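# Slowly pull the bottom cabinet drawer fully open

## Task

Open the cabinet's lowest drawer to its full extent, gently. It counts as failed the moment the drawer is gripped or shoved with a lot of force, moves quickly, or reaches its closed or open stop faster than a very slow creep. It also fails if the cabinet shifts or tilts more than slightly, if any arm part other than the fingers touches the drawer, or if any robot part touches the cabinet. The drawer must stay fully open by itself once the robot lets go.

## Robot and tools

Robot: two Franka FR3 arms with 7 joints each, named left_arm and right_arm. Each has a Robotiq 2F-140 two-finger gripper and one wrist camera. The left_arm base sits at (+0.029, +0.397, 0) m with quat_wxyz (+0.997, 0, 0, -0.083). The right_arm base sits at (+0.013, -0.341, 0) m with quat_wxyz (+1.000, 0, 0, -0.013).

Frame: all reported poses share one scene frame. Its origin is on the table surface midway between the arms. +z is up, +x points away from the robots over the table, and left_arm is on the +y side. The arm names do not refer to image left or right.

execute_actions takes "actions", a list holding zero or one item, and an optional "pictures" boolean. With an empty list nothing moves and the current state comes back. A motion item has "rows" (1 to 15 rows) and "steps" (1 to 15, default 15). Each step lasts 1/30 s and uses one row in order; if there are fewer rows than steps, the last row repeats. A wait item has only "steps" (up to 300), counted from the previous result, with no new command. A refused call does nothing.

Each row is one flat list of 20 numbers covering both arms, even when only one moves. The first 10 are left_arm, the next 10 are right_arm. Within each block: 7 absolute joint target angles in radians, in the same order as the Joint positions line, then gripper position, force_limit and speed, each from -1 to 1. Joint order and stated ranges: waist -2.744 to 2.744, shoulder -1.784 to 1.784, upper arm roll -2.901 to 2.901, elbow -3.042 to -0.152, forearm roll -2.807 to 2.807, wrist pitch 0.544 to 4.517, wrist roll -3.016 to 3.016. A target more than 0.018 rad beyond a stated end, and further out than the joint's last reported angle, gets the call refused. The true ends may differ from the stated ones by up to 0.018 rad. A target beyond a true end is clipped to it, and the result may say "joint sent to its limit". That line may refer to an earlier action, and its absence proves nothing.

Motion limits: every step, each joint's sent target is kept near its measured angle. The allowed gap is 0.248 rad for waist, shoulder, upper arm roll and elbow, 0.677 for forearm roll, 0.715 for wrist pitch and 1.54 for wrist roll. If the targets would put the gripper over 70 mm from where it now is, all of them are pulled back toward the measured angles. Distant targets therefore need several calls. Between calls the arms keep heading toward the last row sent. They stop once everything is nearly still or any step is HELD.

Gripper numbers: position +1 is fully open (140 mm), about -0.8 brings the pads together, and -1 closes until blocked. force_limit: about 14 N at -1, 60 N at 0, 107 N at +1. speed: about 30 mm/s at -1, 140 at 0, 250 at +1. To leave a gripper unchanged, repeat its previous three numbers, because 0 is itself a command. To grip, send -1 and confirm object_status is 2. Codes: 0 moving, 1 blocked while opening, 2 blocked while closing, 3 at target or pads touching. To squeeze harder while at 2, raise force_limit and toggle position between -1 and -0.98. position_measured is in counts, nonlinear: 3 fully open, 230 pads touching. The pinch point (end_effector_position) lies between closed pads. Fingertips extend about 33 mm past it when closed and 9 mm when open, and closing pushes them about 24 mm further out, so keep room above surfaces. Fingers point along the gripper's +z and close along its y axis.

Results: a state line gives each arm's pinch position in metres and quat_wxyz in the scene frame. It can be off, more so at long reach. Joint positions and Joint velocities list one block per arm (rad, rad/s). Joint torques are total drive outputs. External joint torques estimate outside load, including friction and held weight, or show "no reading". "joint command not followed" means a clearance check altered or blocked joint targets on some steps. HELD marks steps whose row was partly or wholly not sent.

Faults: if a joint's contact torque hits its load limit (waist 35, shoulder 35, upper arm roll 32, elbow 30, forearm roll 12, wrist pitch 12, wrist roll 12 N m), that arm halts for 10 s and drops the rest of the call. The same happens if any outside force on the arm, tool or held item reaches 40 N. MOTOR HOT warns of heating from sustained load, and an OVER-TEMPERATURE FAULT brakes that arm until it cools.

zoom_image: "camera" is cam_left_wrist or cam_right_wrist. "region" is [x0, y0, x1, y1] in pixels of that camera's latest 896x504 image, origin top-left, at most 504 by 504. Camera poses are computed from joint readings, and the supplied calibration (pinhole plus radial distortion) is only approximate.

show_instructions returns the scene's reference images. read_manual returns URDF licence text (section "licences"). finished_scene takes "scene", the number of the scene being ended; it is final and reports success.

Cautions: touch the drawer only with the fingers, grip lightly with low force_limit, and pull slowly, slowing further near the end of travel. Never contact the cabinet or let it shift or tip. Keep the arms apart, and don't knock anything off the table. Loose objects may be nudged by outside pushes. Release and confirm the drawer stays open before finishing.

Each tool is called after "Call:" by a JSON object that holds its "name" and its "arguments", one argument or row to a line.

Reference images:

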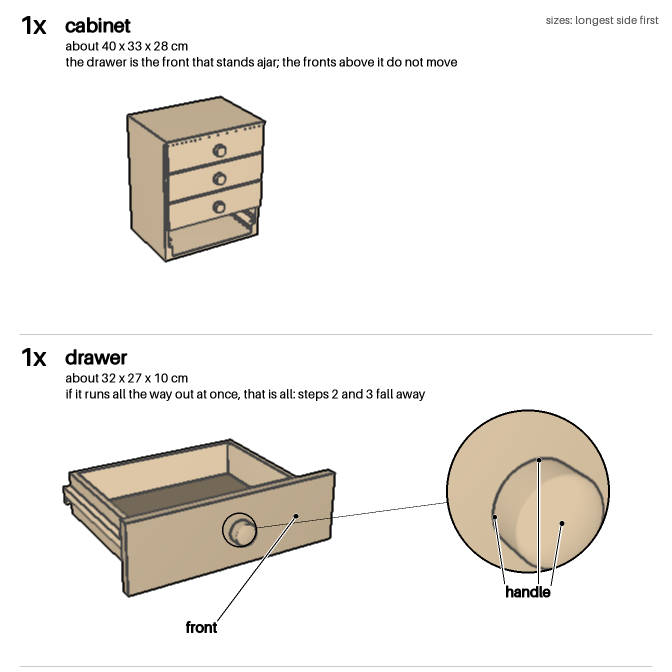

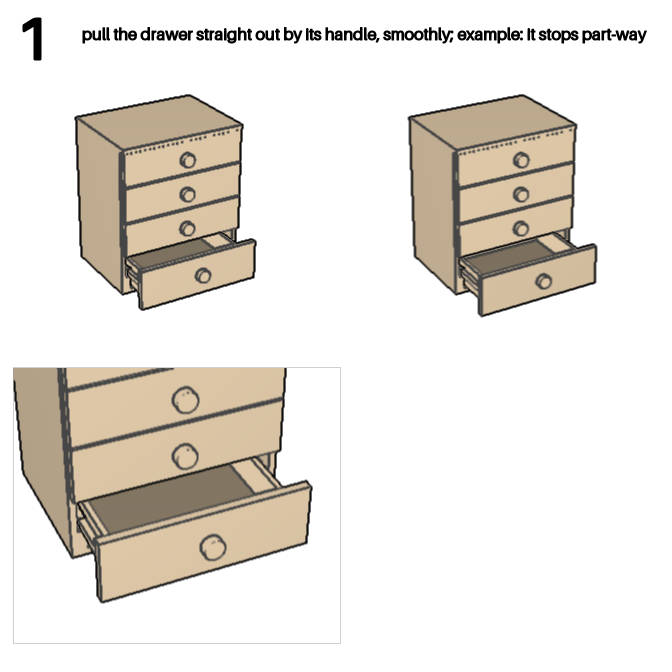

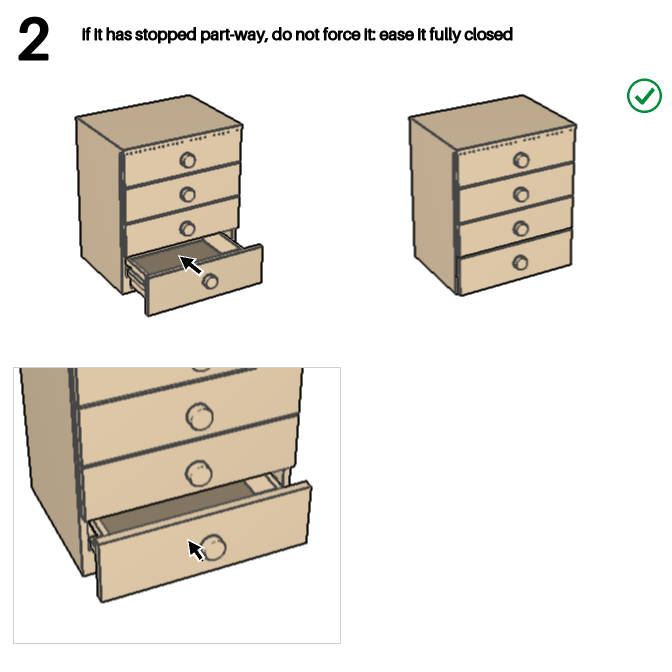

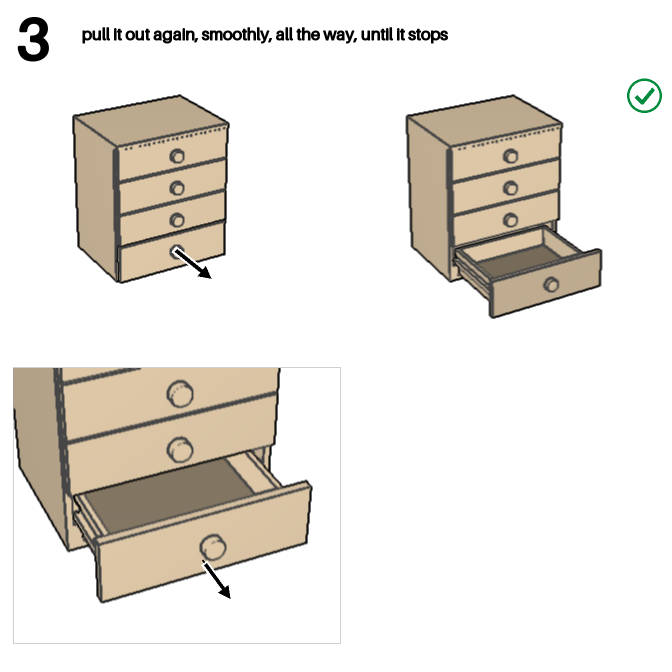

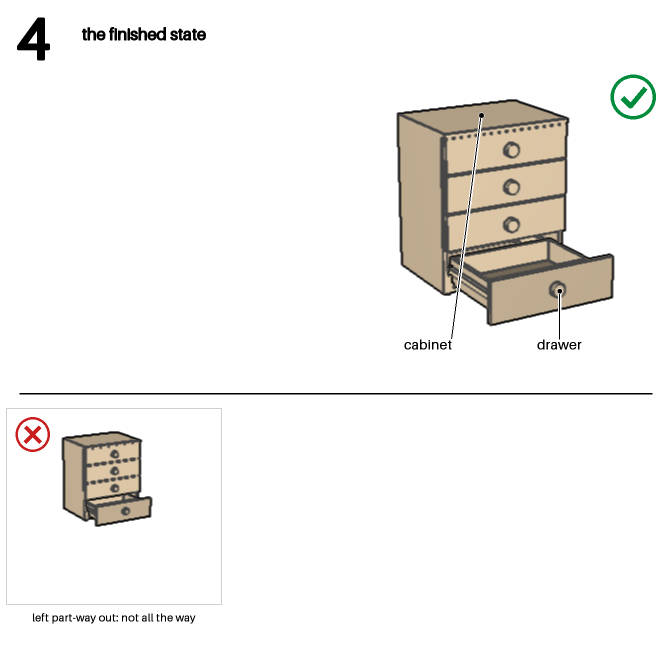

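## Session

Call:
{"name": "execute_actions", "arguments": {
  "actions": []
}}

Scene clock: 0.00 s of 4700.00 s.
left_arm: end_effector_position=(+0.5815, +0.3100, +0.4136) position_measured=3 object_status=3 end_effector_quat_wxyz=(-0.010, +0.888, -0.460, +0.004) | right_arm: end_effector_position=(+0.3989, +0.1326, +0.1723) position_measured=3 object_status=3 end_effector_quat_wxyz=(+0.246, +0.371, +0.883, -0.151)
Joint positions: left_arm=[ 0.009  0.002 -0.009 -1.569  0.017  1.585 -0.781] | right_arm=[ 1.064  0.482  0.113 -1.576 -0.556  1.705 -2.594]
Joint velocities: left_arm=[-0.001 -0.002 -0.     0.    -0.001 -0.001  0.001] | right_arm=[-0.001  0.001  0.002  0.001  0.001  0.001  0.001]
Joint torques (N m, as the joint torque sensors report them, + toward a larger angle): no reading
External joint torques (N m, as the arm's controller estimates them; a push from outside toward a larger angle lowers the number): no reading

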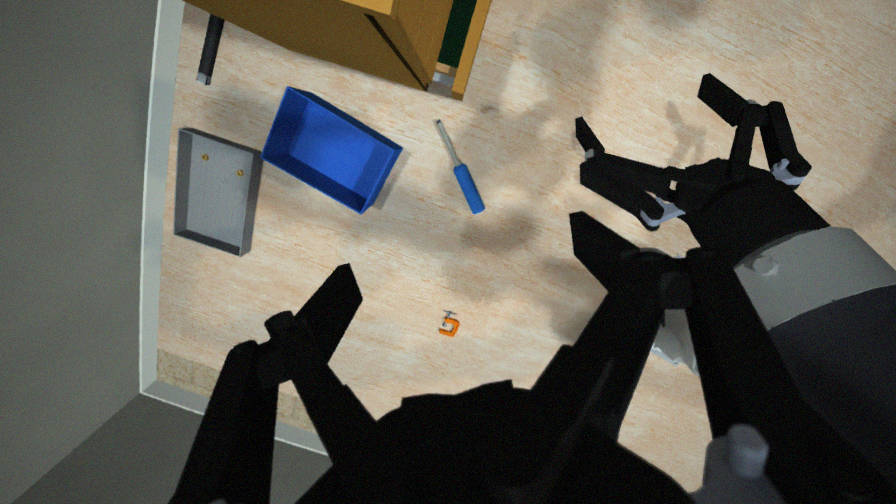

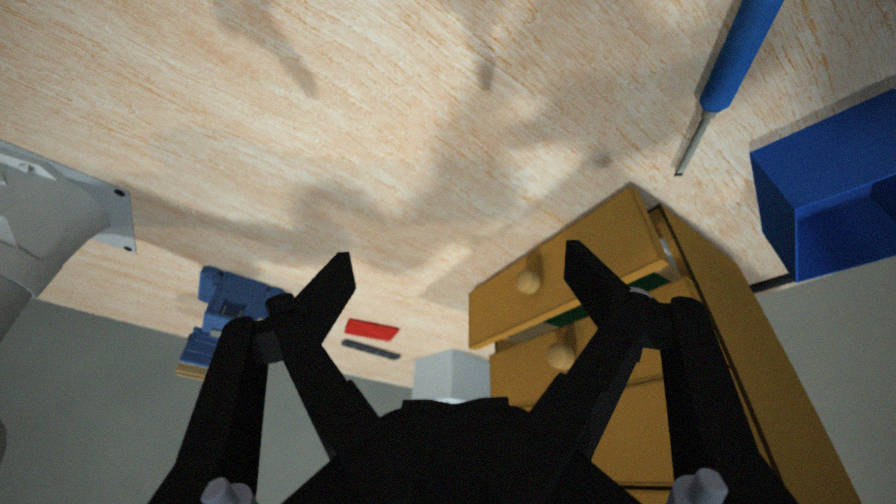

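Call:
{"name": "zoom_image", "arguments": {
  "camera": "cam_right_wrist",
  "region": [440, 160, 760, 400]
}}

Call:
{"name": "zoom_image", "arguments": {
  "camera": "cam_left_wrist",
  "region": [160, 0, 520, 140]
}}

Region (440, 160, 760, 400) of cam_right_wrist's 896x504 image, scaled by 1.575, with more detail than that image has; it fills the top 378 rows of this view, and the rest is white.

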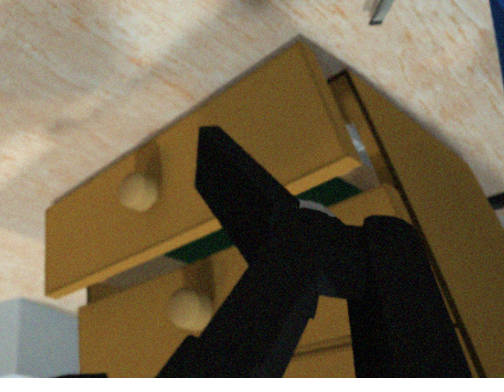

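Region (160, 0, 520, 140) of cam_left_wrist's 896x504 image, scaled by 1.400, with more detail than that image has.

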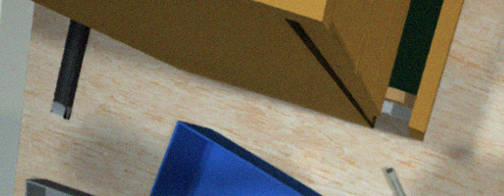

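Call:
{"name": "execute_actions", "arguments": {
  "actions": [
    {"rows":[[0.009,0.002,-0.009,-1.569,0.017,1.585,0.8,1,-1,0,1.0,0.15,0.03,-2.3,-1.1,1.9,-0.8,0.2,-1,0]],"steps":15}
  ],
  "pictures": false
}}

Call:
{"name": "execute_actions", "arguments": {
  "actions": [
    {"steps":30}
  ],
  "pictures": false
}}

Scene clock: 20.07 s of 4700.00 s.
left_arm: end_effector_position=(+0.5816, +0.3101, +0.4136) position_measured=3 object_status=3 end_effector_quat_wxyz=(+0.010, -0.445, +0.896, +0.003) | right_arm: end_effector_position=(+0.4727, -0.0727, +0.1852) position_measured=103 object_status=0 end_effector_quat_wxyz=(+0.479, +0.643, +0.596, +0.039)
Joint positions: left_arm=[ 0.009  0.002 -0.009 -1.569  0.017  1.585  0.483] | right_arm=[ 0.998  0.155  0.029 -2.232 -1.055  1.865 -1.448]
Joint velocities: left_arm=[-0.001  0.001  0.     0.    -0.     0.     1.03 ] | right_arm=[ 0.003  0.107 -0.002 -1.052 -0.332  0.157  2.127]
Joint torques (N m, as the joint torque sensors report them, + toward a larger angle): left_arm=[  0.13 -30.68  -0.53  24.     0.84   2.57   0.42] | right_arm=[  1.68 -42.07   0.9   30.32  -2.37   1.43   0.64]
External joint torques (N m, as the arm's controller estimates them; a push from outside toward a larger angle lowers the number): left_arm=[ 0.13  0.66 -0.54  0.45  0.01  0.08  0.43] | right_arm=[ 0.55  0.09 -0.12 -1.24 -1.17  0.67  0.62]
Steps of this call (steps 1 to 90: nothing new was sent; then 16.57 s passed at rest; steps 91 to 105: all 15 steps of this action). Readings (joint positions | what the end effector reports):
91: left_arm=[0.009 0.002 -0.009 -1.569 0.017 1.585 -0.647] | right_arm=[1.064 0.470 0.111 -1.596 -0.587 1.716 -2.554] | left_arm position_measured=3 object_status=3 | right_arm position_measured=3 object_status=0
92: left_arm=[0.009 0.002 -0.009 -1.569 0.017 1.585 -0.498] | right_arm=[1.062 0.450 0.106 -1.623 -0.623 1.725 -2.505] | left_arm position_measured=3 object_status=3 | right_arm position_measured=9 object_status=0
94: left_arm=[0.009 0.002 -0.009 -1.569 0.017 1.585 -0.244] | right_arm=[1.052 0.403 0.094 -1.677 -0.696 1.745 -2.397] | left_arm position_measured=3 object_status=3 | right_arm position_measured=24 object_status=0
98: left_arm=[0.009 0.002 -0.009 -1.569 0.017 1.585 0.125] | right_arm=[1.027 0.265 0.062 -1.842 -0.869 1.799 -2.067] | left_arm position_measured=3 object_status=3 | right_arm position_measured=54 object_status=0
105: the state above

Scene clock: 21.07 s of 4700.00 s.
left_arm: end_effector_position=(+0.5816, +0.3101, +0.4136) position_measured=3 object_status=3 end_effector_quat_wxyz=(+0.010, -0.306, +0.952, +0.005) | right_arm: end_effector_position=(+0.4650, -0.0845, +0.1661) position_measured=104 object_status=3 end_effector_quat_wxyz=(+0.453, +0.777, +0.400, +0.178)
Joint positions: left_arm=[ 0.009  0.002 -0.009 -1.569  0.017  1.585  0.783] | right_arm=[ 0.999  0.152  0.029 -2.298 -1.097  1.897 -0.829]
Joint velocities: left_arm=[ 0.001  0.002  0.001 -0.002 -0.    -0.     0.039] | right_arm=[-0.001 -0.     0.     0.    -0.001 -0.001  0.082]
Joint torques (N m, as the joint torque sensors report them, + toward a larger angle): left_arm=[  0.19 -30.57  -0.67  24.15   0.85   2.55   0.45] | right_arm=[  1.03 -33.57   1.12  18.37  -1.55   0.25   0.31]
External joint torques (N m, as the arm's controller estimates them; a push from outside toward a larger angle lowers the number): left_arm=[ 0.09  0.62 -0.76  0.7   0.02  0.08  0.45] | right_arm=[ 1.04 -1.76  1.12 -0.54 -0.98  0.46  0.27]
Steps of this call (steps 1 to 30: the robot went on to your last target). Readings (joint positions | what the end effector reports):
1: left_arm=[0.009 0.002 -0.009 -1.569 0.017 1.585 0.516] | right_arm=[0.998 0.159 0.029 -2.260 -1.065 1.870 -1.382] | left_arm position_measured=3 object_status=3 | right_arm position_measured=104 object_status=0
2: left_arm=[0.009 0.002 -0.009 -1.569 0.017 1.585 0.545] | right_arm=[0.998 0.161 0.029 -2.278 -1.072 1.874 -1.322] | left_arm position_measured=3 object_status=3 | right_arm position_measured=104 object_status=0
4: left_arm=[0.009 0.002 -0.009 -1.569 0.017 1.585 0.594] | right_arm=[0.998 0.161 0.029 -2.294 -1.082 1.881 -1.220] | left_arm position_measured=3 object_status=3 | right_arm position_measured=104 object_status=0
8: left_arm=[0.009 0.002 -0.009 -1.569 0.017 1.585 0.665] | right_arm=[0.999 0.155 0.029 -2.298 -1.092 1.889 -1.073] | left_arm position_measured=3 object_status=3 | right_arm position_measured=104 object_status=3
30: the state above

Call:
{"name": "execute_actions", "arguments": {
  "actions": [
    {"rows":[[0.009,0.002,-0.009,-1.569,0.017,1.585,1.3,1,-1,0,0.98,0.14,0.02,-2.36,-1.25,2.03,-0.4,0.2,-1,0],[0.009,0.002,-0.009,-1.569,0.017,1.585,1.3,1,-1,0,0.98,0.14,0.02,-2.36,-1.25,2.03,-0.4,0.2,-1,0],[0.009,0.002,-0.009,-1.569,0.017,1.585,1.3,1,-1,0,0.98,0.14,0.02,-2.36,-1.25,2.03,-0.4,0.2,-1,0],[0.009,0.002,-0.009,-1.569,0.017,1.585,1.8,1,-1,0,0.95,0.13,0.01,-2.43,-1.5,2.25,0.2,0.2,-1,0],[0.009,0.002,-0.009,-1.569,0.017,1.585,1.8,1,-1,0,0.95,0.13,0.01,-2.43,-1.5,2.25,0.2,0.2,-1,0],[0.009,0.002,-0.009,-1.569,0.017,1.585,1.8,1,-1,0,0.95,0.13,0.01,-2.43,-1.5,2.25,0.2,0.2,-1,0],[0.009,0.002,-0.009,-1.569,0.017,1.585,2.36,1,-1,0,0.914,0.119,0,-2.496,-1.816,2.539,0.88,0.2,-1,0]],"steps":15}
  ],
  "pictures": false
}}

Call:
{"name": "execute_actions", "arguments": {
  "actions": [
    {"steps":40}
  ]
}}

Scene clock: 22.90 s of 4700.00 s.
left_arm: end_effector_position=(+0.5816, +0.3101, +0.4136) position_measured=3 object_status=3 end_effector_quat_wxyz=(+0.006, +0.248, +0.969, +0.009) | right_arm: end_effector_position=(+0.4705, +0.0061, +0.1004) position_measured=104 object_status=3 end_effector_quat_wxyz=(+0.144, +0.855, +0.259, +0.426)
Joint positions: left_arm=[ 0.009  0.002 -0.009 -1.569  0.017  1.585  1.907] | right_arm=[ 0.917  0.124  0.002 -2.491 -1.752  2.43   0.286]
Joint velocities: left_arm=[-0.001  0.     0.001  0.    -0.001 -0.001  1.483] | right_arm=[-0.017 -0.015 -0.002 -0.061 -0.517  0.646  1.95 ]
Joint torques (N m, as the joint torque sensors report them, + toward a larger angle): left_arm=[  0.17 -30.57  -0.53  24.39   0.86   2.5    0.58] | right_arm=[ -0.53 -31.29  -0.44  17.23  -0.85   0.28   0.76]
External joint torques (N m, as the arm's controller estimates them; a push from outside toward a larger angle lowers the number): left_arm=[ 0.17  0.81 -0.53  0.84 -0.02  0.06  0.61] | right_arm=[-0.14 -1.84 -0.23 -0.62 -1.07  0.63  0.74]
Steps of this call (steps 1 to 30: the robot went on to your last target; steps 31 to 40: nothing new was sent; steps 41 to 55: all 15 steps of this action). Readings (joint positions | what the end effector reports):
41: left_arm=[0.009 0.002 -0.009 -1.569 0.017 1.585 0.838] | right_arm=[0.996 0.148 0.029 -2.310 -1.127 1.917 -0.770] | left_arm position_measured=3 object_status=3 | right_arm position_measured=104 object_status=3
42: left_arm=[0.009 0.002 -0.009 -1.569 0.017 1.585 0.886] | right_arm=[0.992 0.144 0.027 -2.326 -1.156 1.937 -0.732] | left_arm position_measured=3 object_status=3 | right_arm position_measured=104 object_status=3
44: left_arm=[0.009 0.002 -0.009 -1.569 0.017 1.585 1.010] | right_arm=[0.979 0.139 0.023 -2.359 -1.244 2.000 -0.615] | left_arm position_measured=3 object_status=3 | right_arm position_measured=104 object_status=3
48: left_arm=[0.009 0.002 -0.009 -1.569 0.017 1.585 1.390] | right_arm=[0.945 0.132 0.010 -2.433 -1.474 2.173 -0.293] | left_arm position_measured=3 object_status=3 | right_arm position_measured=104 object_status=3
55: the state above

Scene clock: 24.23 s of 4700.00 s.
left_arm: end_effector_position=(+0.5816, +0.3101, +0.4136) position_measured=3 object_status=3 end_effector_quat_wxyz=(+0.004, +0.455, +0.891, +0.010) | right_arm: end_effector_position=(+0.4492, +0.0308, +0.0894) position_measured=104 object_status=3 end_effector_quat_wxyz=(-0.015, +0.905, +0.045, +0.422)
Joint positions: left_arm=[ 0.009  0.002 -0.009 -1.569  0.017  1.585  2.349] | right_arm=[ 0.915  0.121  0.002 -2.494 -1.813  2.536  0.868]
Joint velocities: left_arm=[-0.   -0.    0.    0.    0.    0.    0.02] | right_arm=[-0.    -0.001 -0.001 -0.    -0.001  0.002  0.024]
Joint torques (N m, as the joint torque sensors report them, + toward a larger angle): left_arm=[  0.47 -30.62  -0.57  24.26   0.89   2.5    0.25] | right_arm=[ -0.46 -30.26  -0.42  15.98  -0.75   0.58   0.29]
External joint torques (N m, as the arm's controller estimates them; a push from outside toward a larger angle lowers the number): left_arm=[ 0.48  0.9  -0.56  0.64 -0.02  0.06  0.25] | right_arm=[-0.4  -1.78 -0.44 -0.58 -0.98  0.45  0.27]
Steps of this call (steps 1 to 40: the robot went on to your last target). Readings (joint positions | what the end effector reports):
1: left_arm=[0.009 0.002 -0.009 -1.569 0.017 1.585 1.953] | right_arm=[0.917 0.123 0.002 -2.492 -1.767 2.450 0.348] | left_arm position_measured=3 object_status=3 | right_arm position_measured=104 object_status=3
2: left_arm=[0.009 0.002 -0.009 -1.569 0.017 1.585 1.995] | right_arm=[0.916 0.123 0.002 -2.493 -1.778 2.465 0.402] | left_arm position_measured=3 object_status=3 | right_arm position_measured=104 object_status=3
4: left_arm=[0.009 0.002 -0.009 -1.569 0.017 1.585 2.066] | right_arm=[0.916 0.122 0.002 -2.494 -1.793 2.489 0.495] | left_arm position_measured=3 object_status=3 | right_arm position_measured=104 object_status=3
8: left_arm=[0.009 0.002 -0.009 -1.569 0.017 1.585 2.168] | right_arm=[0.916 0.122 0.002 -2.494 -1.806 2.515 0.630] | left_arm position_measured=3 object_status=3 | right_arm position_measured=104 object_status=3
40: the state above
camera_calibration (this result's frames):
cam_left_wrist: T_world_to_cam=[[0.930263, 0.366891, 0.00117474, -0.650327], [0.343871, -0.873001, 0.345863, -0.0623135], [0.12792, -0.32134, -0.938284, 0.608386], [0, 0, 0, 1]] pos_world=[0.548578, 0.379698, 0.593155]
cam_right_wrist: T_world_to_cam=[[0.0648679, -0.995022, -0.0756472, 0.0163811], [-0.869327, -0.019127, -0.493867, 0.454473], [0.489962, 0.0977983, -0.866241, 0.0494128], [0, 0, 0, 1]] pos_world=[0.369813, 0.0201597, 0.268492]

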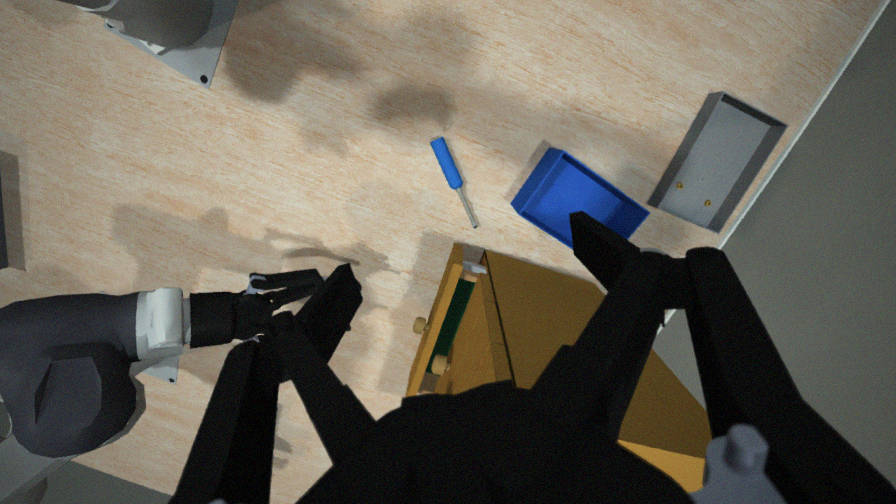

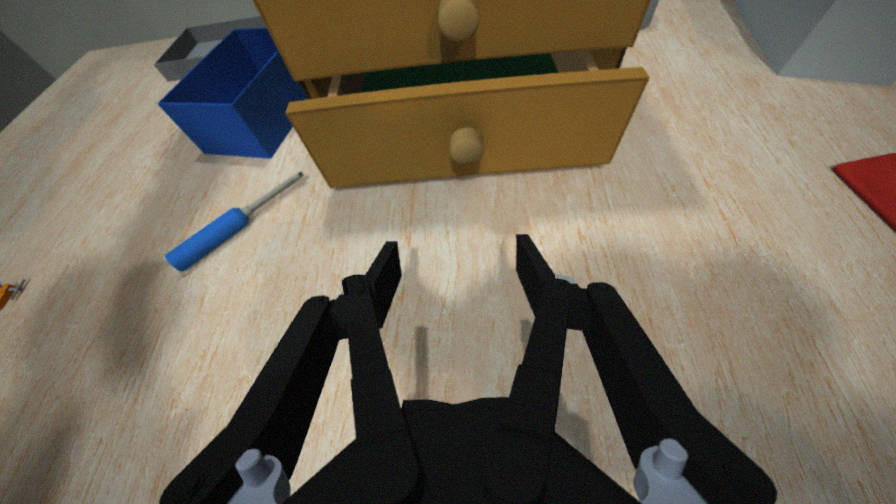

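Call:
{"name": "zoom_image", "arguments": {
  "camera": "cam_right_wrist",
  "region": [270, 40, 670, 280]
}}

Region (270, 40, 670, 280) of cam_right_wrist's 896x504 image, scaled by 1.260, with more detail than that image has; it fills the top 302 rows of this view, and the rest is white.

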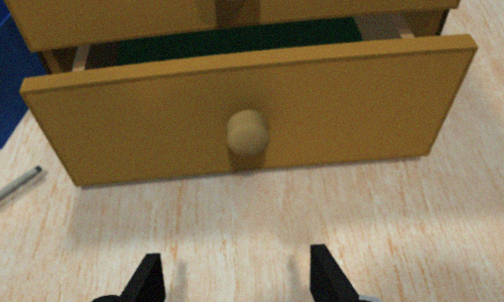

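Call:
{"name": "execute_actions", "arguments": {
  "actions": [
    {"rows":[[0.009,0.002,-0.009,-1.569,0.017,1.585,2.36,1,-1,0,0.895,0.141,0,-2.47,-1.832,2.55,0.88,0.2,-1,0],[0.009,0.002,-0.009,-1.569,0.017,1.585,2.36,1,-1,0,0.876,0.164,0,-2.444,-1.848,2.56,0.88,0.2,-1,0],[0.009,0.002,-0.009,-1.569,0.017,1.585,2.36,1,-1,0,0.857,0.186,0,-2.418,-1.864,2.57,0.88,0.2,-1,0],[0.009,0.002,-0.009,-1.569,0.017,1.585,2.36,1,-1,0,0.838,0.209,0,-2.392,-1.88,2.581,0.88,0.2,-1,0],[0.009,0.002,-0.009,-1.569,0.017,1.585,2.36,1,-1,0,0.82,0.231,0,-2.366,-1.896,2.591,0.88,0.2,-1,0],[0.009,0.002,-0.009,-1.569,0.017,1.585,2.36,1,-1,0,0.80,0.254,0,-2.34,-1.911,2.601,0.88,0.2,-1,0],[0.009,0.002,-0.009,-1.569,0.017,1.585,2.36,1,-1,0,0.782,0.276,0,-2.314,-1.927,2.612,0.88,0.2,-1,0],[0.009,0.002,-0.009,-1.569,0.017,1.585,2.36,1,-1,0,0.763,0.299,0,-2.288,-1.943,2.622,0.88,0.2,-1,0],[0.009,0.002,-0.009,-1.569,0.017,1.585,2.36,1,-1,0,0.744,0.321,0,-2.262,-1.959,2.633,0.88,0.2,-1,0],[0.009,0.002,-0.009,-1.569,0.017,1.585,2.36,1,-1,0,0.725,0.344,0,-2.236,-1.975,2.643,0.878,0.2,-1,0]],"steps":15}
  ],
  "pictures": false
}}

Call:
{"name": "execute_actions", "arguments": {
  "actions": [
    {"steps":20}
  ]
}}

Scene clock: 34.63 s of 4700.00 s.
left_arm: end_effector_position=(+0.5816, +0.3101, +0.4136) position_measured=3 object_status=3 end_effector_quat_wxyz=(+0.004, +0.457, +0.889, +0.010) | right_arm: end_effector_position=(+0.5618, +0.0190, +0.0667) position_measured=104 object_status=3 end_effector_quat_wxyz=(-0.011, +0.904, +0.030, +0.427)
Joint positions: left_arm=[ 0.009  0.002 -0.009 -1.569  0.017  1.585  2.355] | right_arm=[ 0.726  0.339 -0.004 -2.245 -1.96   2.622  0.875]
Joint velocities: left_arm=[ 0.001  0.001 -0.    -0.001  0.002 -0.001 -0.001] | right_arm=[-0.043  0.067 -0.001  0.078 -0.105  0.095  0.001]
Joint torques (N m, as the joint torque sensors report them, + toward a larger angle): left_arm=[  0.42 -30.82  -0.56  24.1    0.88   2.49   0.32] | right_arm=[  0.34 -36.65   3.09  18.71  -0.63   0.76   0.14]
External joint torques (N m, as the arm's controller estimates them; a push from outside toward a larger angle lowers the number): left_arm=[ 0.42  0.62 -0.56  0.55 -0.03  0.05  0.32] | right_arm=[-2.1   0.62 -0.09  1.58 -1.    0.36  0.13]
Steps of this call (steps 1 to 30: the robot went on to your last target; steps 31 to 90: nothing new was sent; then 6.90 s passed at rest; steps 91 to 105: all 15 steps of this action). Readings (joint positions | what the end effector reports):
91: left_arm=[0.009 0.002 -0.009 -1.569 0.017 1.585 2.355] | right_arm=[0.912 0.125 0.003 -2.490 -1.816 2.539 0.875] | left_arm position_measured=3 object_status=3 | right_arm position_measured=104 object_status=3
92: left_arm=[0.009 0.002 -0.009 -1.569 0.017 1.585 2.355] | right_arm=[0.904 0.134 0.004 -2.478 -1.823 2.543 0.875] | left_arm position_measured=3 object_status=3 | right_arm position_measured=104 object_status=3
94: left_arm=[0.009 0.002 -0.009 -1.569 0.017 1.585 2.355] | right_arm=[0.877 0.165 0.005 -2.440 -1.842 2.553 0.875] | left_arm position_measured=3 object_status=3 | right_arm position_measured=104 object_status=3
98: left_arm=[0.009 0.002 -0.009 -1.569 0.017 1.585 2.355] | right_arm=[0.806 0.248 0.003 -2.344 -1.893 2.582 0.875] | left_arm position_measured=3 object_status=3 | right_arm position_measured=104 object_status=3
105: the state above

Scene clock: 35.30 s of 4700.00 s.
left_arm: end_effector_position=(+0.5816, +0.3101, +0.4136) position_measured=3 object_status=3 end_effector_quat_wxyz=(+0.004, +0.457, +0.889, +0.010) | right_arm: end_effector_position=(+0.5595, +0.0256, +0.0659) position_measured=104 object_status=3 end_effector_quat_wxyz=(-0.017, +0.905, +0.038, +0.423)
Joint positions: left_arm=[ 0.009  0.002 -0.009 -1.569  0.017  1.585  2.355] | right_arm=[ 0.725  0.342 -0.002 -2.238 -1.972  2.64   0.875]
Joint velocities: left_arm=[-0.001 -0.     0.001  0.001 -0.001  0.001 -0.   ] | right_arm=[ 0.001  0.     0.001 -0.002 -0.     0.003  0.   ]
Joint torques (N m, as the joint torque sensors report them, + toward a larger angle): left_arm=[  0.3  -30.78  -0.66  24.2    0.9    2.5    0.32] | right_arm=[  0.12 -35.24   1.85  18.34  -0.63   0.48   0.2 ]
External joint torques (N m, as the arm's controller estimates them; a push from outside toward a larger angle lowers the number): left_arm=[ 0.37  0.73 -0.6   0.58  0.    0.05  0.31] | right_arm=[ 0.04  0.61  1.55  1.39 -0.96  0.32  0.18]
Steps of this call (steps 1 to 20: the robot went on to your last target). Readings (joint positions | what the end effector reports):
1: left_arm=[0.009 0.002 -0.009 -1.569 0.017 1.585 2.355] | right_arm=[0.725 0.340 -0.004 -2.242 -1.963 2.625 0.875] | left_arm position_measured=3 object_status=3 | right_arm position_measured=104 object_status=3
2: left_arm=[0.009 0.002 -0.009 -1.569 0.017 1.585 2.355] | right_arm=[0.725 0.341 -0.004 -2.241 -1.965 2.628 0.875] | left_arm position_measured=3 object_status=3 | right_arm position_measured=104 object_status=3
4: left_arm=[0.009 0.002 -0.009 -1.569 0.017 1.585 2.355] | right_arm=[0.725 0.341 -0.003 -2.239 -1.968 2.632 0.875] | left_arm position_measured=3 object_status=3 | right_arm position_measured=104 object_status=3
8: left_arm=[0.009 0.002 -0.009 -1.569 0.017 1.585 2.355] | right_arm=[0.725 0.341 -0.002 -2.238 -1.971 2.636 0.875] | left_arm position_measured=3 object_status=3 | right_arm position_measured=104 object_status=3
20: the state above
camera_calibration (this result's frames):
cam_left_wrist: T_world_to_cam=[[0.932322, 0.361628, 0.00113025, -0.649873], [0.338959, -0.874961, 0.345758, -0.0588059], [0.126025, -0.321975, -0.938323, 0.609701], [0, 0, 0, 1]] pos_world=[0.548986, 0.379868, 0.593164]
cam_right_wrist: T_world_to_cam=[[0.0535087, -0.995007, -0.0842521, 0.00920525], [-0.869099, -0.00485627, -0.494615, 0.538228], [0.491736, 0.0996896, -0.865019, -0.0255481], [0, 0, 0, 1]] pos_world=[0.479843, 0.0143199, 0.244891]

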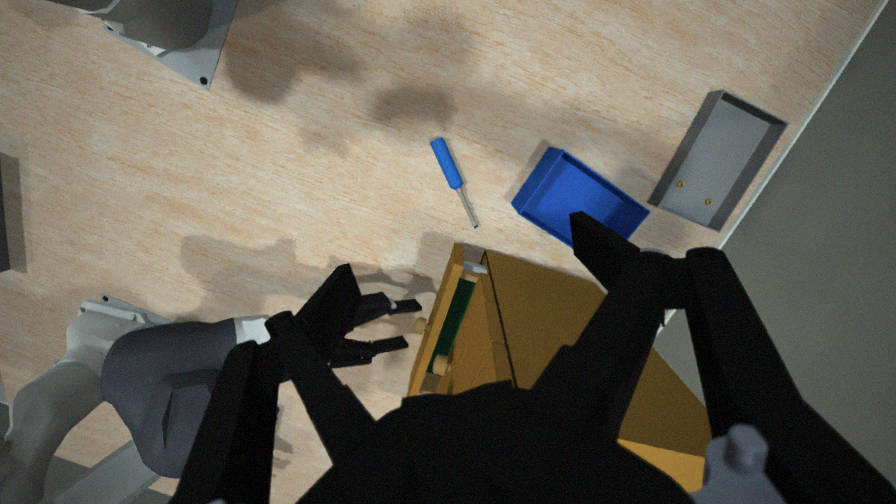

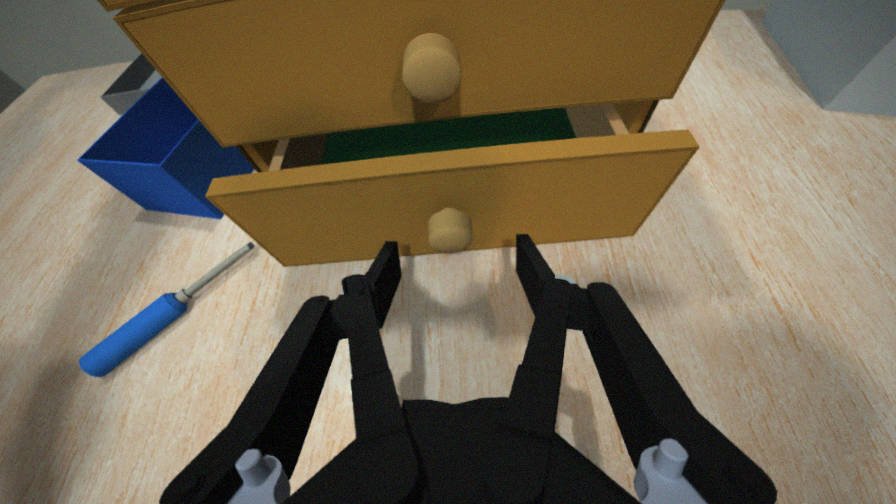

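Call:
{"name": "zoom_image", "arguments": {
  "camera": "cam_right_wrist",
  "region": [360, 150, 560, 300]
}}

Call:
{"name": "zoom_image", "arguments": {
  "camera": "cam_left_wrist",
  "region": [350, 270, 490, 390]
}}

Region (360, 150, 560, 300) of cam_right_wrist's 896x504 image, scaled by 2.520, with more detail than that image has; it fills the top 378 rows of this view, and the rest is white.

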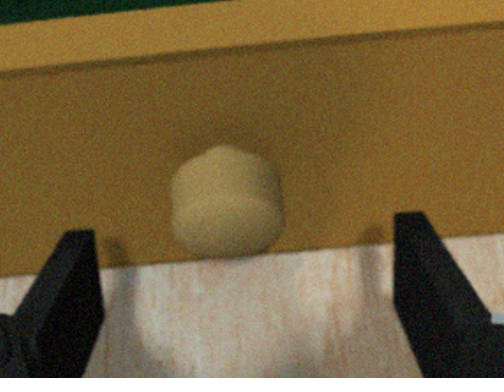

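Region (350, 270, 490, 390) of cam_left_wrist's 896x504 image, scaled by 3.600, with more detail than that image has; it fills the top 432 rows of this view, and the rest is white.

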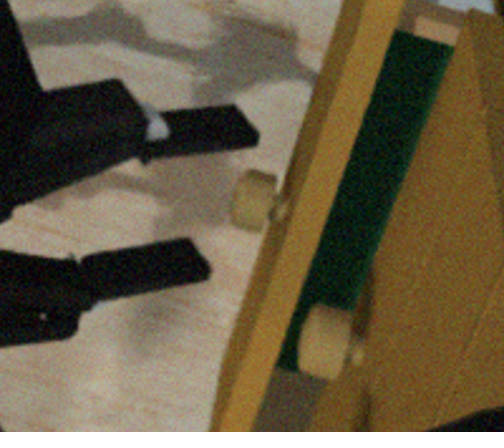

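Call:
{"name": "execute_actions", "arguments": {
  "actions": [
    {"rows":[[0.009,0.002,-0.009,-1.569,0.017,1.585,2.36,1,-1,0,0.723,0.35,0,-2.229,-1.975,2.648,0.87,0.2,-1,0],[0.009,0.002,-0.009,-1.569,0.017,1.585,2.36,1,-1,0,0.721,0.356,0,-2.222,-1.975,2.652,0.865,0.2,-1,0],[0.009,0.002,-0.009,-1.569,0.017,1.585,2.36,1,-1,0,0.719,0.362,0,-2.214,-1.976,2.655,0.86,0.2,-1,0],[0.009,0.002,-0.009,-1.569,0.017,1.585,2.36,1,-1,0,0.717,0.368,0,-2.207,-1.976,2.658,0.854,0.2,-1,0],[0.009,0.002,-0.009,-1.569,0.017,1.585,2.36,1,-1,0,0.715,0.374,0,-2.199,-1.977,2.66,0.854,0.2,-1,0],[0.009,0.002,-0.009,-1.569,0.017,1.585,2.36,1,-1,0,0.713,0.38,0,-2.192,-1.977,2.66,0.854,0.2,-1,0],[0.009,0.002,-0.009,-1.569,0.017,1.585,2.36,1,-1,0,0.711,0.386,0,-2.184,-1.977,2.66,0.854,0.2,-1,0],[0.009,0.002,-0.009,-1.569,0.017,1.585,2.36,1,-1,0,0.708,0.392,0,-2.177,-1.977,2.66,0.854,0.2,-1,0],[0.009,0.002,-0.009,-1.569,0.017,1.585,2.36,1,-1,0,0.706,0.397,0.001,-2.169,-1.977,2.66,0.854,0.2,-1,0]],"steps":15}
  ],
  "pictures": false
}}

Call:
{"name": "execute_actions", "arguments": {
  "actions": [
    {"rows":[[0.009,0.002,-0.009,-1.569,0.017,1.585,2.36,1,-1,0,0.706,0.397,0.001,-2.169,-1.977,2.66,0.854,-0.2,-1,-0.5]],"steps":15}
  ]
}}

Call:
{"name": "zoom_image", "arguments": {
  "camera": "cam_right_wrist",
  "region": [360, 170, 560, 320]
}}

Call:
{"name": "zoom_image", "arguments": {
  "camera": "cam_left_wrist",
  "region": [350, 270, 490, 390]
}}

Scene clock: 42.40 s of 4700.00 s.
left_arm: end_effector_position=(+0.5816, +0.3101, +0.4136) position_measured=3 object_status=3 end_effector_quat_wxyz=(+0.004, +0.457, +0.889, +0.010) | right_arm: end_effector_position=(+0.5783, +0.0325, +0.0602) position_measured=104 object_status=3 end_effector_quat_wxyz=(-0.019, +0.905, +0.037, +0.423)
Joint positions: left_arm=[ 0.009  0.002 -0.009 -1.569  0.017  1.585  2.355] | right_arm=[ 0.707  0.394 -0.001 -2.172 -1.974  2.655  0.863]
Joint velocities: left_arm=[-0.001  0.001  0.001 -0.    -0.001  0.    -0.001] | right_arm=[-0.001  0.009  0.001  0.016 -0.002  0.009 -0.013]
Joint torques (N m, as the joint torque sensors report them, + toward a larger angle): left_arm=[  0.29 -30.91  -0.55  24.01   0.92   2.51   0.32] | right_arm=[ -0.6  -37.51   1.74  18.73  -0.6    0.55  -0.21]
External joint torques (N m, as the arm's controller estimates them; a push from outside toward a larger angle lowers the number): left_arm=[ 0.35  0.36 -0.49  0.52  0.02  0.08  0.32] | right_arm=[-0.75  0.1   1.27  1.67 -0.96  0.36 -0.23]
Steps of this call (steps 1 to 15: the robot went on to your last target; steps 16 to 90: nothing new was sent; then 3.60 s passed at rest; steps 91 to 105: all 15 steps of this action). Readings (joint positions | what the end effector reports):
91: left_arm=[0.009 0.002 -0.009 -1.569 0.017 1.585 2.355] | right_arm=[0.725 0.343 -0.002 -2.236 -1.972 2.641 0.875] | left_arm position_measured=3 object_status=3 | right_arm position_measured=104 object_status=3
92: left_arm=[0.009 0.002 -0.009 -1.569 0.017 1.585 2.355] | right_arm=[0.725 0.345 -0.002 -2.233 -1.972 2.642 0.875] | left_arm position_measured=3 object_status=3 | right_arm position_measured=104 object_status=3
94: left_arm=[0.009 0.002 -0.009 -1.569 0.017 1.585 2.355] | right_arm=[0.722 0.354 -0.001 -2.222 -1.972 2.646 0.872] | left_arm position_measured=3 object_status=3 | right_arm position_measured=104 object_status=3
98: left_arm=[0.009 0.002 -0.009 -1.569 0.017 1.585 2.355] | right_arm=[0.715 0.377 -0.001 -2.194 -1.973 2.652 0.868] | left_arm position_measured=3 object_status=3 | right_arm position_measured=104 object_status=3
105: the state above

Scene clock: 42.90 s of 4700.00 s.
left_arm: end_effector_position=(+0.5816, +0.3101, +0.4136) position_measured=3 object_status=3 end_effector_quat_wxyz=(+0.004, +0.457, +0.889, +0.010) | right_arm: end_effector_position=(+0.5783, +0.0332, +0.0603) position_measured=154 object_status=0 end_effector_quat_wxyz=(-0.019, +0.905, +0.039, +0.422)
Joint positions: left_arm=[ 0.009  0.002 -0.009 -1.569  0.017  1.585  2.355] | right_arm=[ 0.707  0.395 -0.001 -2.171 -1.974  2.657  0.86 ]
Joint velocities: left_arm=[ 0.001  0.001 -0.001 -0.001 -0.     0.001  0.   ] | right_arm=[-0.    -0.001  0.001 -0.    -0.    -0.    -0.003]
Joint torques (N m, as the joint torque sensors report them, + toward a larger angle): left_arm=[  0.26 -30.48  -0.49  23.93   0.91   2.53   0.32] | right_arm=[ -0.68 -36.72   1.52  18.71  -0.59   0.6   -0.13]
External joint torques (N m, as the arm's controller estimates them; a push from outside toward a larger angle lowers the number): left_arm=[ 0.34  0.79 -0.41  0.43  0.02  0.1   0.32] | right_arm=[-0.74  1.02  1.18  1.43 -0.95  0.43 -0.15]
Steps of this call (steps 1 to 15: all 15 steps of this action). Readings (joint positions | what the end effector reports):
1: left_arm=[0.009 0.002 -0.009 -1.569 0.017 1.585 2.355] | right_arm=[0.707 0.394 -0.001 -2.172 -1.974 2.656 0.862] | left_arm position_measured=3 object_status=3 | right_arm position_measured=104 object_status=0
2: left_arm=[0.009 0.002 -0.009 -1.569 0.017 1.585 2.355] | right_arm=[0.707 0.394 -0.001 -2.172 -1.974 2.656 0.862] | left_arm position_measured=3 object_status=3 | right_arm position_measured=107 object_status=0
4: left_arm=[0.009 0.002 -0.009 -1.569 0.017 1.585 2.355] | right_arm=[0.707 0.394 -0.001 -2.171 -1.974 2.656 0.861] | left_arm position_measured=3 object_status=3 | right_arm position_measured=117 object_status=0
8: left_arm=[0.009 0.002 -0.009 -1.569 0.017 1.585 2.355] | right_arm=[0.707 0.395 -0.001 -2.171 -1.974 2.657 0.860] | left_arm position_measured=3 object_status=3 | right_arm position_measured=135 object_status=0
15: the state above
camera_calibration (this result's frames):
cam_left_wrist: T_world_to_cam=[[0.932331, 0.361605, 0.00113018, -0.649871], [0.338939, -0.87497, 0.345758, -0.0587909], [0.126017, -0.321978, -0.938323, 0.609707], [0, 0, 0, 1]] pos_world=[0.548988, 0.379868, 0.593164]
cam_right_wrist: T_world_to_cam=[[0.0567328, -0.994635, -0.0864969, 0.0135074], [-0.869752, -0.00669805, -0.493444, 0.552203], [0.490218, 0.103225, -0.865466, -0.0396783], [0, 0, 0, 1]] pos_world=[0.498964, 0.0212294, 0.239309]

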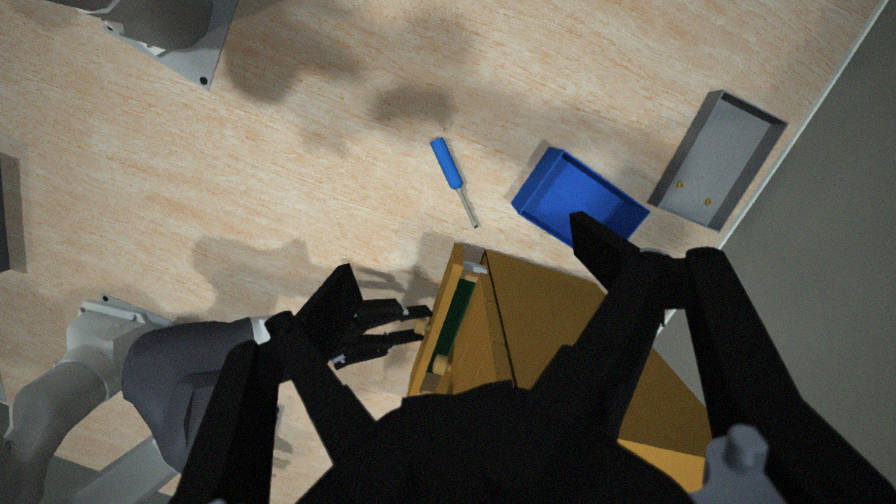

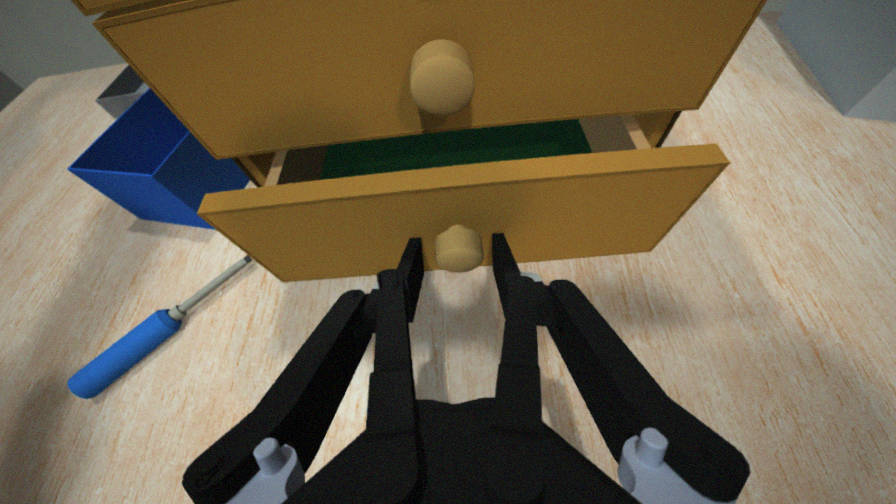

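Region (360, 170, 560, 320) of cam_right_wrist's 896x504 image, scaled by 2.520, with more detail than that image has; it fills the top 378 rows of this view, and the rest is white.

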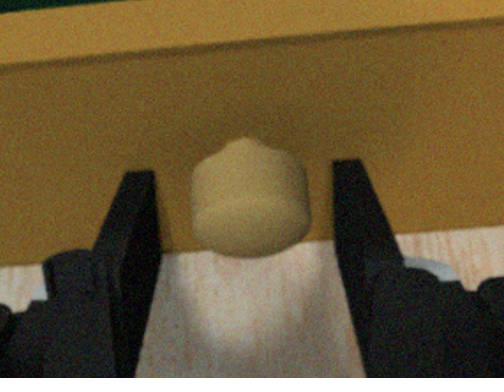

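Region (350, 270, 490, 390) of cam_left_wrist's 896x504 image, scaled by 3.600, with more detail than that image has; it fills the top 432 rows of this view, and the rest is white.

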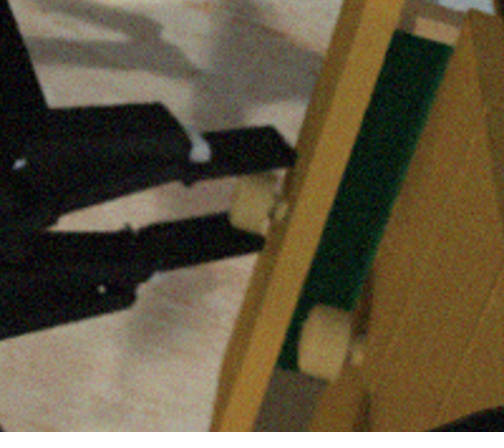

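Call:
{"name": "execute_actions", "arguments": {
  "actions": [
    {"rows":[[0.009,0.002,-0.009,-1.569,0.017,1.585,2.36,1,-1,0,0.704,0.397,0.001,-2.169,-1.977,2.66,0.854,-1,-0.8,-1]],"steps":15}
  ],
  "pictures": false
}}

Call:
{"name": "execute_actions", "arguments": {
  "actions": [
    {"steps":15}
  ]
}}

Scene clock: 44.43 s of 4700.00 s.
left_arm: end_effector_position=(+0.5816, +0.3101, +0.4136) position_measured=3 object_status=3 end_effector_quat_wxyz=(+0.004, +0.457, +0.889, +0.010) | right_arm: end_effector_position=(+0.5789, +0.0324, +0.0602) position_measured=177 object_status=0 end_effector_quat_wxyz=(-0.018, +0.905, +0.039, +0.422)
Joint positions: left_arm=[ 0.009  0.002 -0.009 -1.569  0.017  1.585  2.355] | right_arm=[ 0.705  0.395 -0.001 -2.171 -1.974  2.657  0.859]
Joint velocities: left_arm=[ 0.001 -0.001  0.     0.    -0.001 -0.001  0.002] | right_arm=[-0.002  0.     0.001 -0.001  0.001  0.001  0.001]
Joint torques (N m, as the joint torque sensors report them, + toward a larger angle): left_arm=[  0.36 -30.66  -0.63  24.14   0.9    2.52   0.3 ] | right_arm=[ -0.55 -36.99   1.85  18.63  -0.61   0.52  -0.21]
External joint torques (N m, as the arm's controller estimates them; a push from outside toward a larger angle lowers the number): left_arm=[ 0.26  0.8  -0.73  0.57 -0.01  0.08  0.3 ] | right_arm=[-0.46  0.66  1.64  1.41 -0.97  0.38 -0.24]
Steps of this call (steps 1 to 15: the robot went on to your last target; steps 16 to 31: nothing new was sent; steps 32 to 46: all 15 steps of this action). Readings (joint positions | what the end effector reports):
32: left_arm=[0.009 0.002 -0.009 -1.569 0.017 1.585 2.355] | right_arm=[0.707 0.395 -0.001 -2.171 -1.974 2.657 0.859] | left_arm position_measured=3 object_status=3 | right_arm position_measured=154 object_status=0
33: left_arm=[0.009 0.002 -0.009 -1.569 0.017 1.585 2.355] | right_arm=[0.707 0.395 -0.001 -2.171 -1.974 2.657 0.859] | left_arm position_measured=3 object_status=3 | right_arm position_measured=155 object_status=0
35: left_arm=[0.009 0.002 -0.009 -1.569 0.017 1.585 2.355] | right_arm=[0.706 0.395 -0.001 -2.171 -1.974 2.657 0.859] | left_arm position_measured=3 object_status=3 | right_arm position_measured=159 object_status=0
39: left_arm=[0.009 0.002 -0.009 -1.569 0.017 1.585 2.355] | right_arm=[0.705 0.395 -0.001 -2.171 -1.974 2.657 0.859] | left_arm position_measured=3 object_status=3 | right_arm position_measured=165 object_status=0
46: the state above

Scene clock: 44.93 s of 4700.00 s.
left_arm: end_effector_position=(+0.5816, +0.3101, +0.4136) position_measured=3 object_status=3 end_effector_quat_wxyz=(+0.004, +0.457, +0.889, +0.010) | right_arm: end_effector_position=(+0.5792, +0.0318, +0.0601) position_measured=184 object_status=2 end_effector_quat_wxyz=(-0.018, +0.905, +0.039, +0.422)
Joint positions: left_arm=[ 0.009  0.002 -0.009 -1.569  0.017  1.585  2.355] | right_arm=[ 0.704  0.395 -0.001 -2.171 -1.974  2.657  0.858]
Joint velocities: left_arm=[ 0.001  0.     0.001 -0.    -0.     0.    -0.001] | right_arm=[ 0.001 -0.001 -0.    -0.001  0.     0.    -0.002]
Joint torques (N m, as the joint torque sensors report them, + toward a larger angle): left_arm=[  0.34 -30.62  -0.73  24.21   0.9    2.52   0.32] | right_arm=[  0.1  -37.18   1.76  18.85  -0.54   0.52  -0.09]
External joint torques (N m, as the arm's controller estimates them; a push from outside toward a larger angle lowers the number): left_arm=[ 0.25  0.82 -0.82  0.62 -0.01  0.08  0.32] | right_arm=[ 0.08  0.54  1.46  1.6  -0.9   0.36 -0.11]
Steps of this call (steps 1 to 15: the robot went on to your last target). Readings (joint positions | what the end effector reports):
1: left_arm=[0.009 0.002 -0.009 -1.569 0.017 1.585 2.355] | right_arm=[0.705 0.395 -0.001 -2.171 -1.974 2.657 0.859] | left_arm position_measured=3 object_status=3 | right_arm position_measured=178 object_status=0
2: left_arm=[0.009 0.002 -0.009 -1.569 0.017 1.585 2.355] | right_arm=[0.705 0.395 -0.001 -2.171 -1.974 2.657 0.859] | left_arm position_measured=3 object_status=3 | right_arm position_measured=180 object_status=0
4: left_arm=[0.009 0.002 -0.009 -1.569 0.017 1.585 2.355] | right_arm=[0.704 0.395 -0.001 -2.171 -1.974 2.657 0.858] | left_arm position_measured=3 object_status=3 | right_arm position_measured=183 object_status=0
8: left_arm=[0.009 0.002 -0.009 -1.569 0.017 1.585 2.355] | right_arm=[0.704 0.395 -0.001 -2.171 -1.974 2.657 0.858] | left_arm position_measured=3 object_status=3 | right_arm position_measured=184 object_status=0
15: the state above
All arms were judged still, so your last target was given up. Only a new action makes them travel on or press farther. Fingers that are still opening or closing keep moving.
camera_calibration (this result's frames):
cam_left_wrist: T_world_to_cam=[[0.932334, 0.361597, 0.00113024, -0.649871], [0.338931, -0.874973, 0.345758, -0.0587857], [0.126014, -0.321979, -0.938323, 0.609709], [0, 0, 0, 1]] pos_world=[0.548989, 0.379869, 0.593164]
cam_right_wrist: T_world_to_cam=[[0.0556113, -0.994815, -0.0851549, 0.0126112], [-0.869913, -0.00641504, -0.493163, 0.55298], [0.490059, 0.101503, -0.865759, -0.0399356], [0, 0, 0, 1]] pos_world=[0.499914, 0.0201468, 0.239209]

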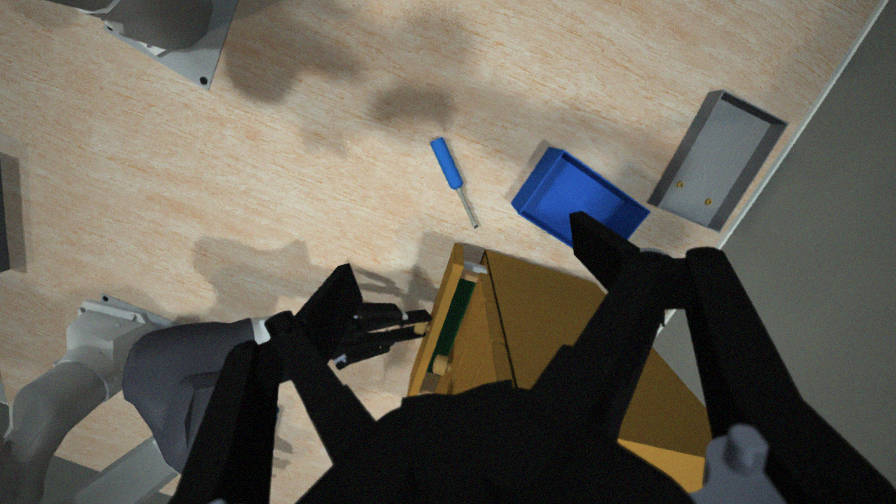

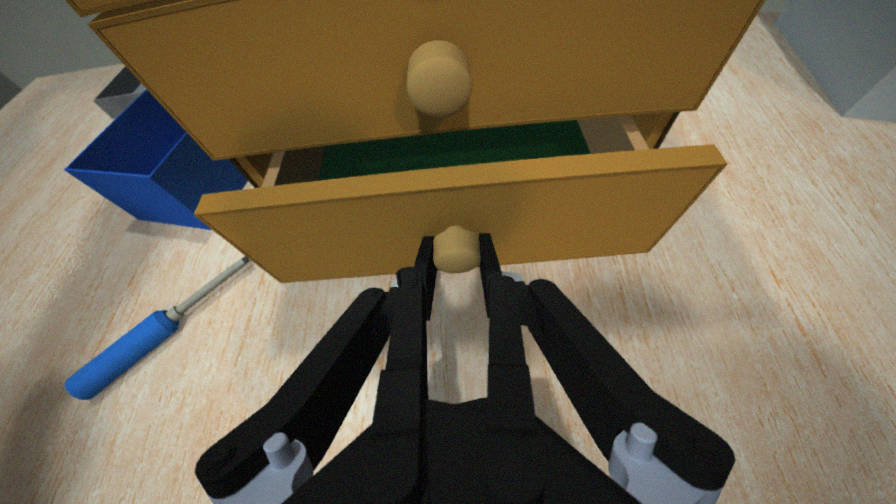

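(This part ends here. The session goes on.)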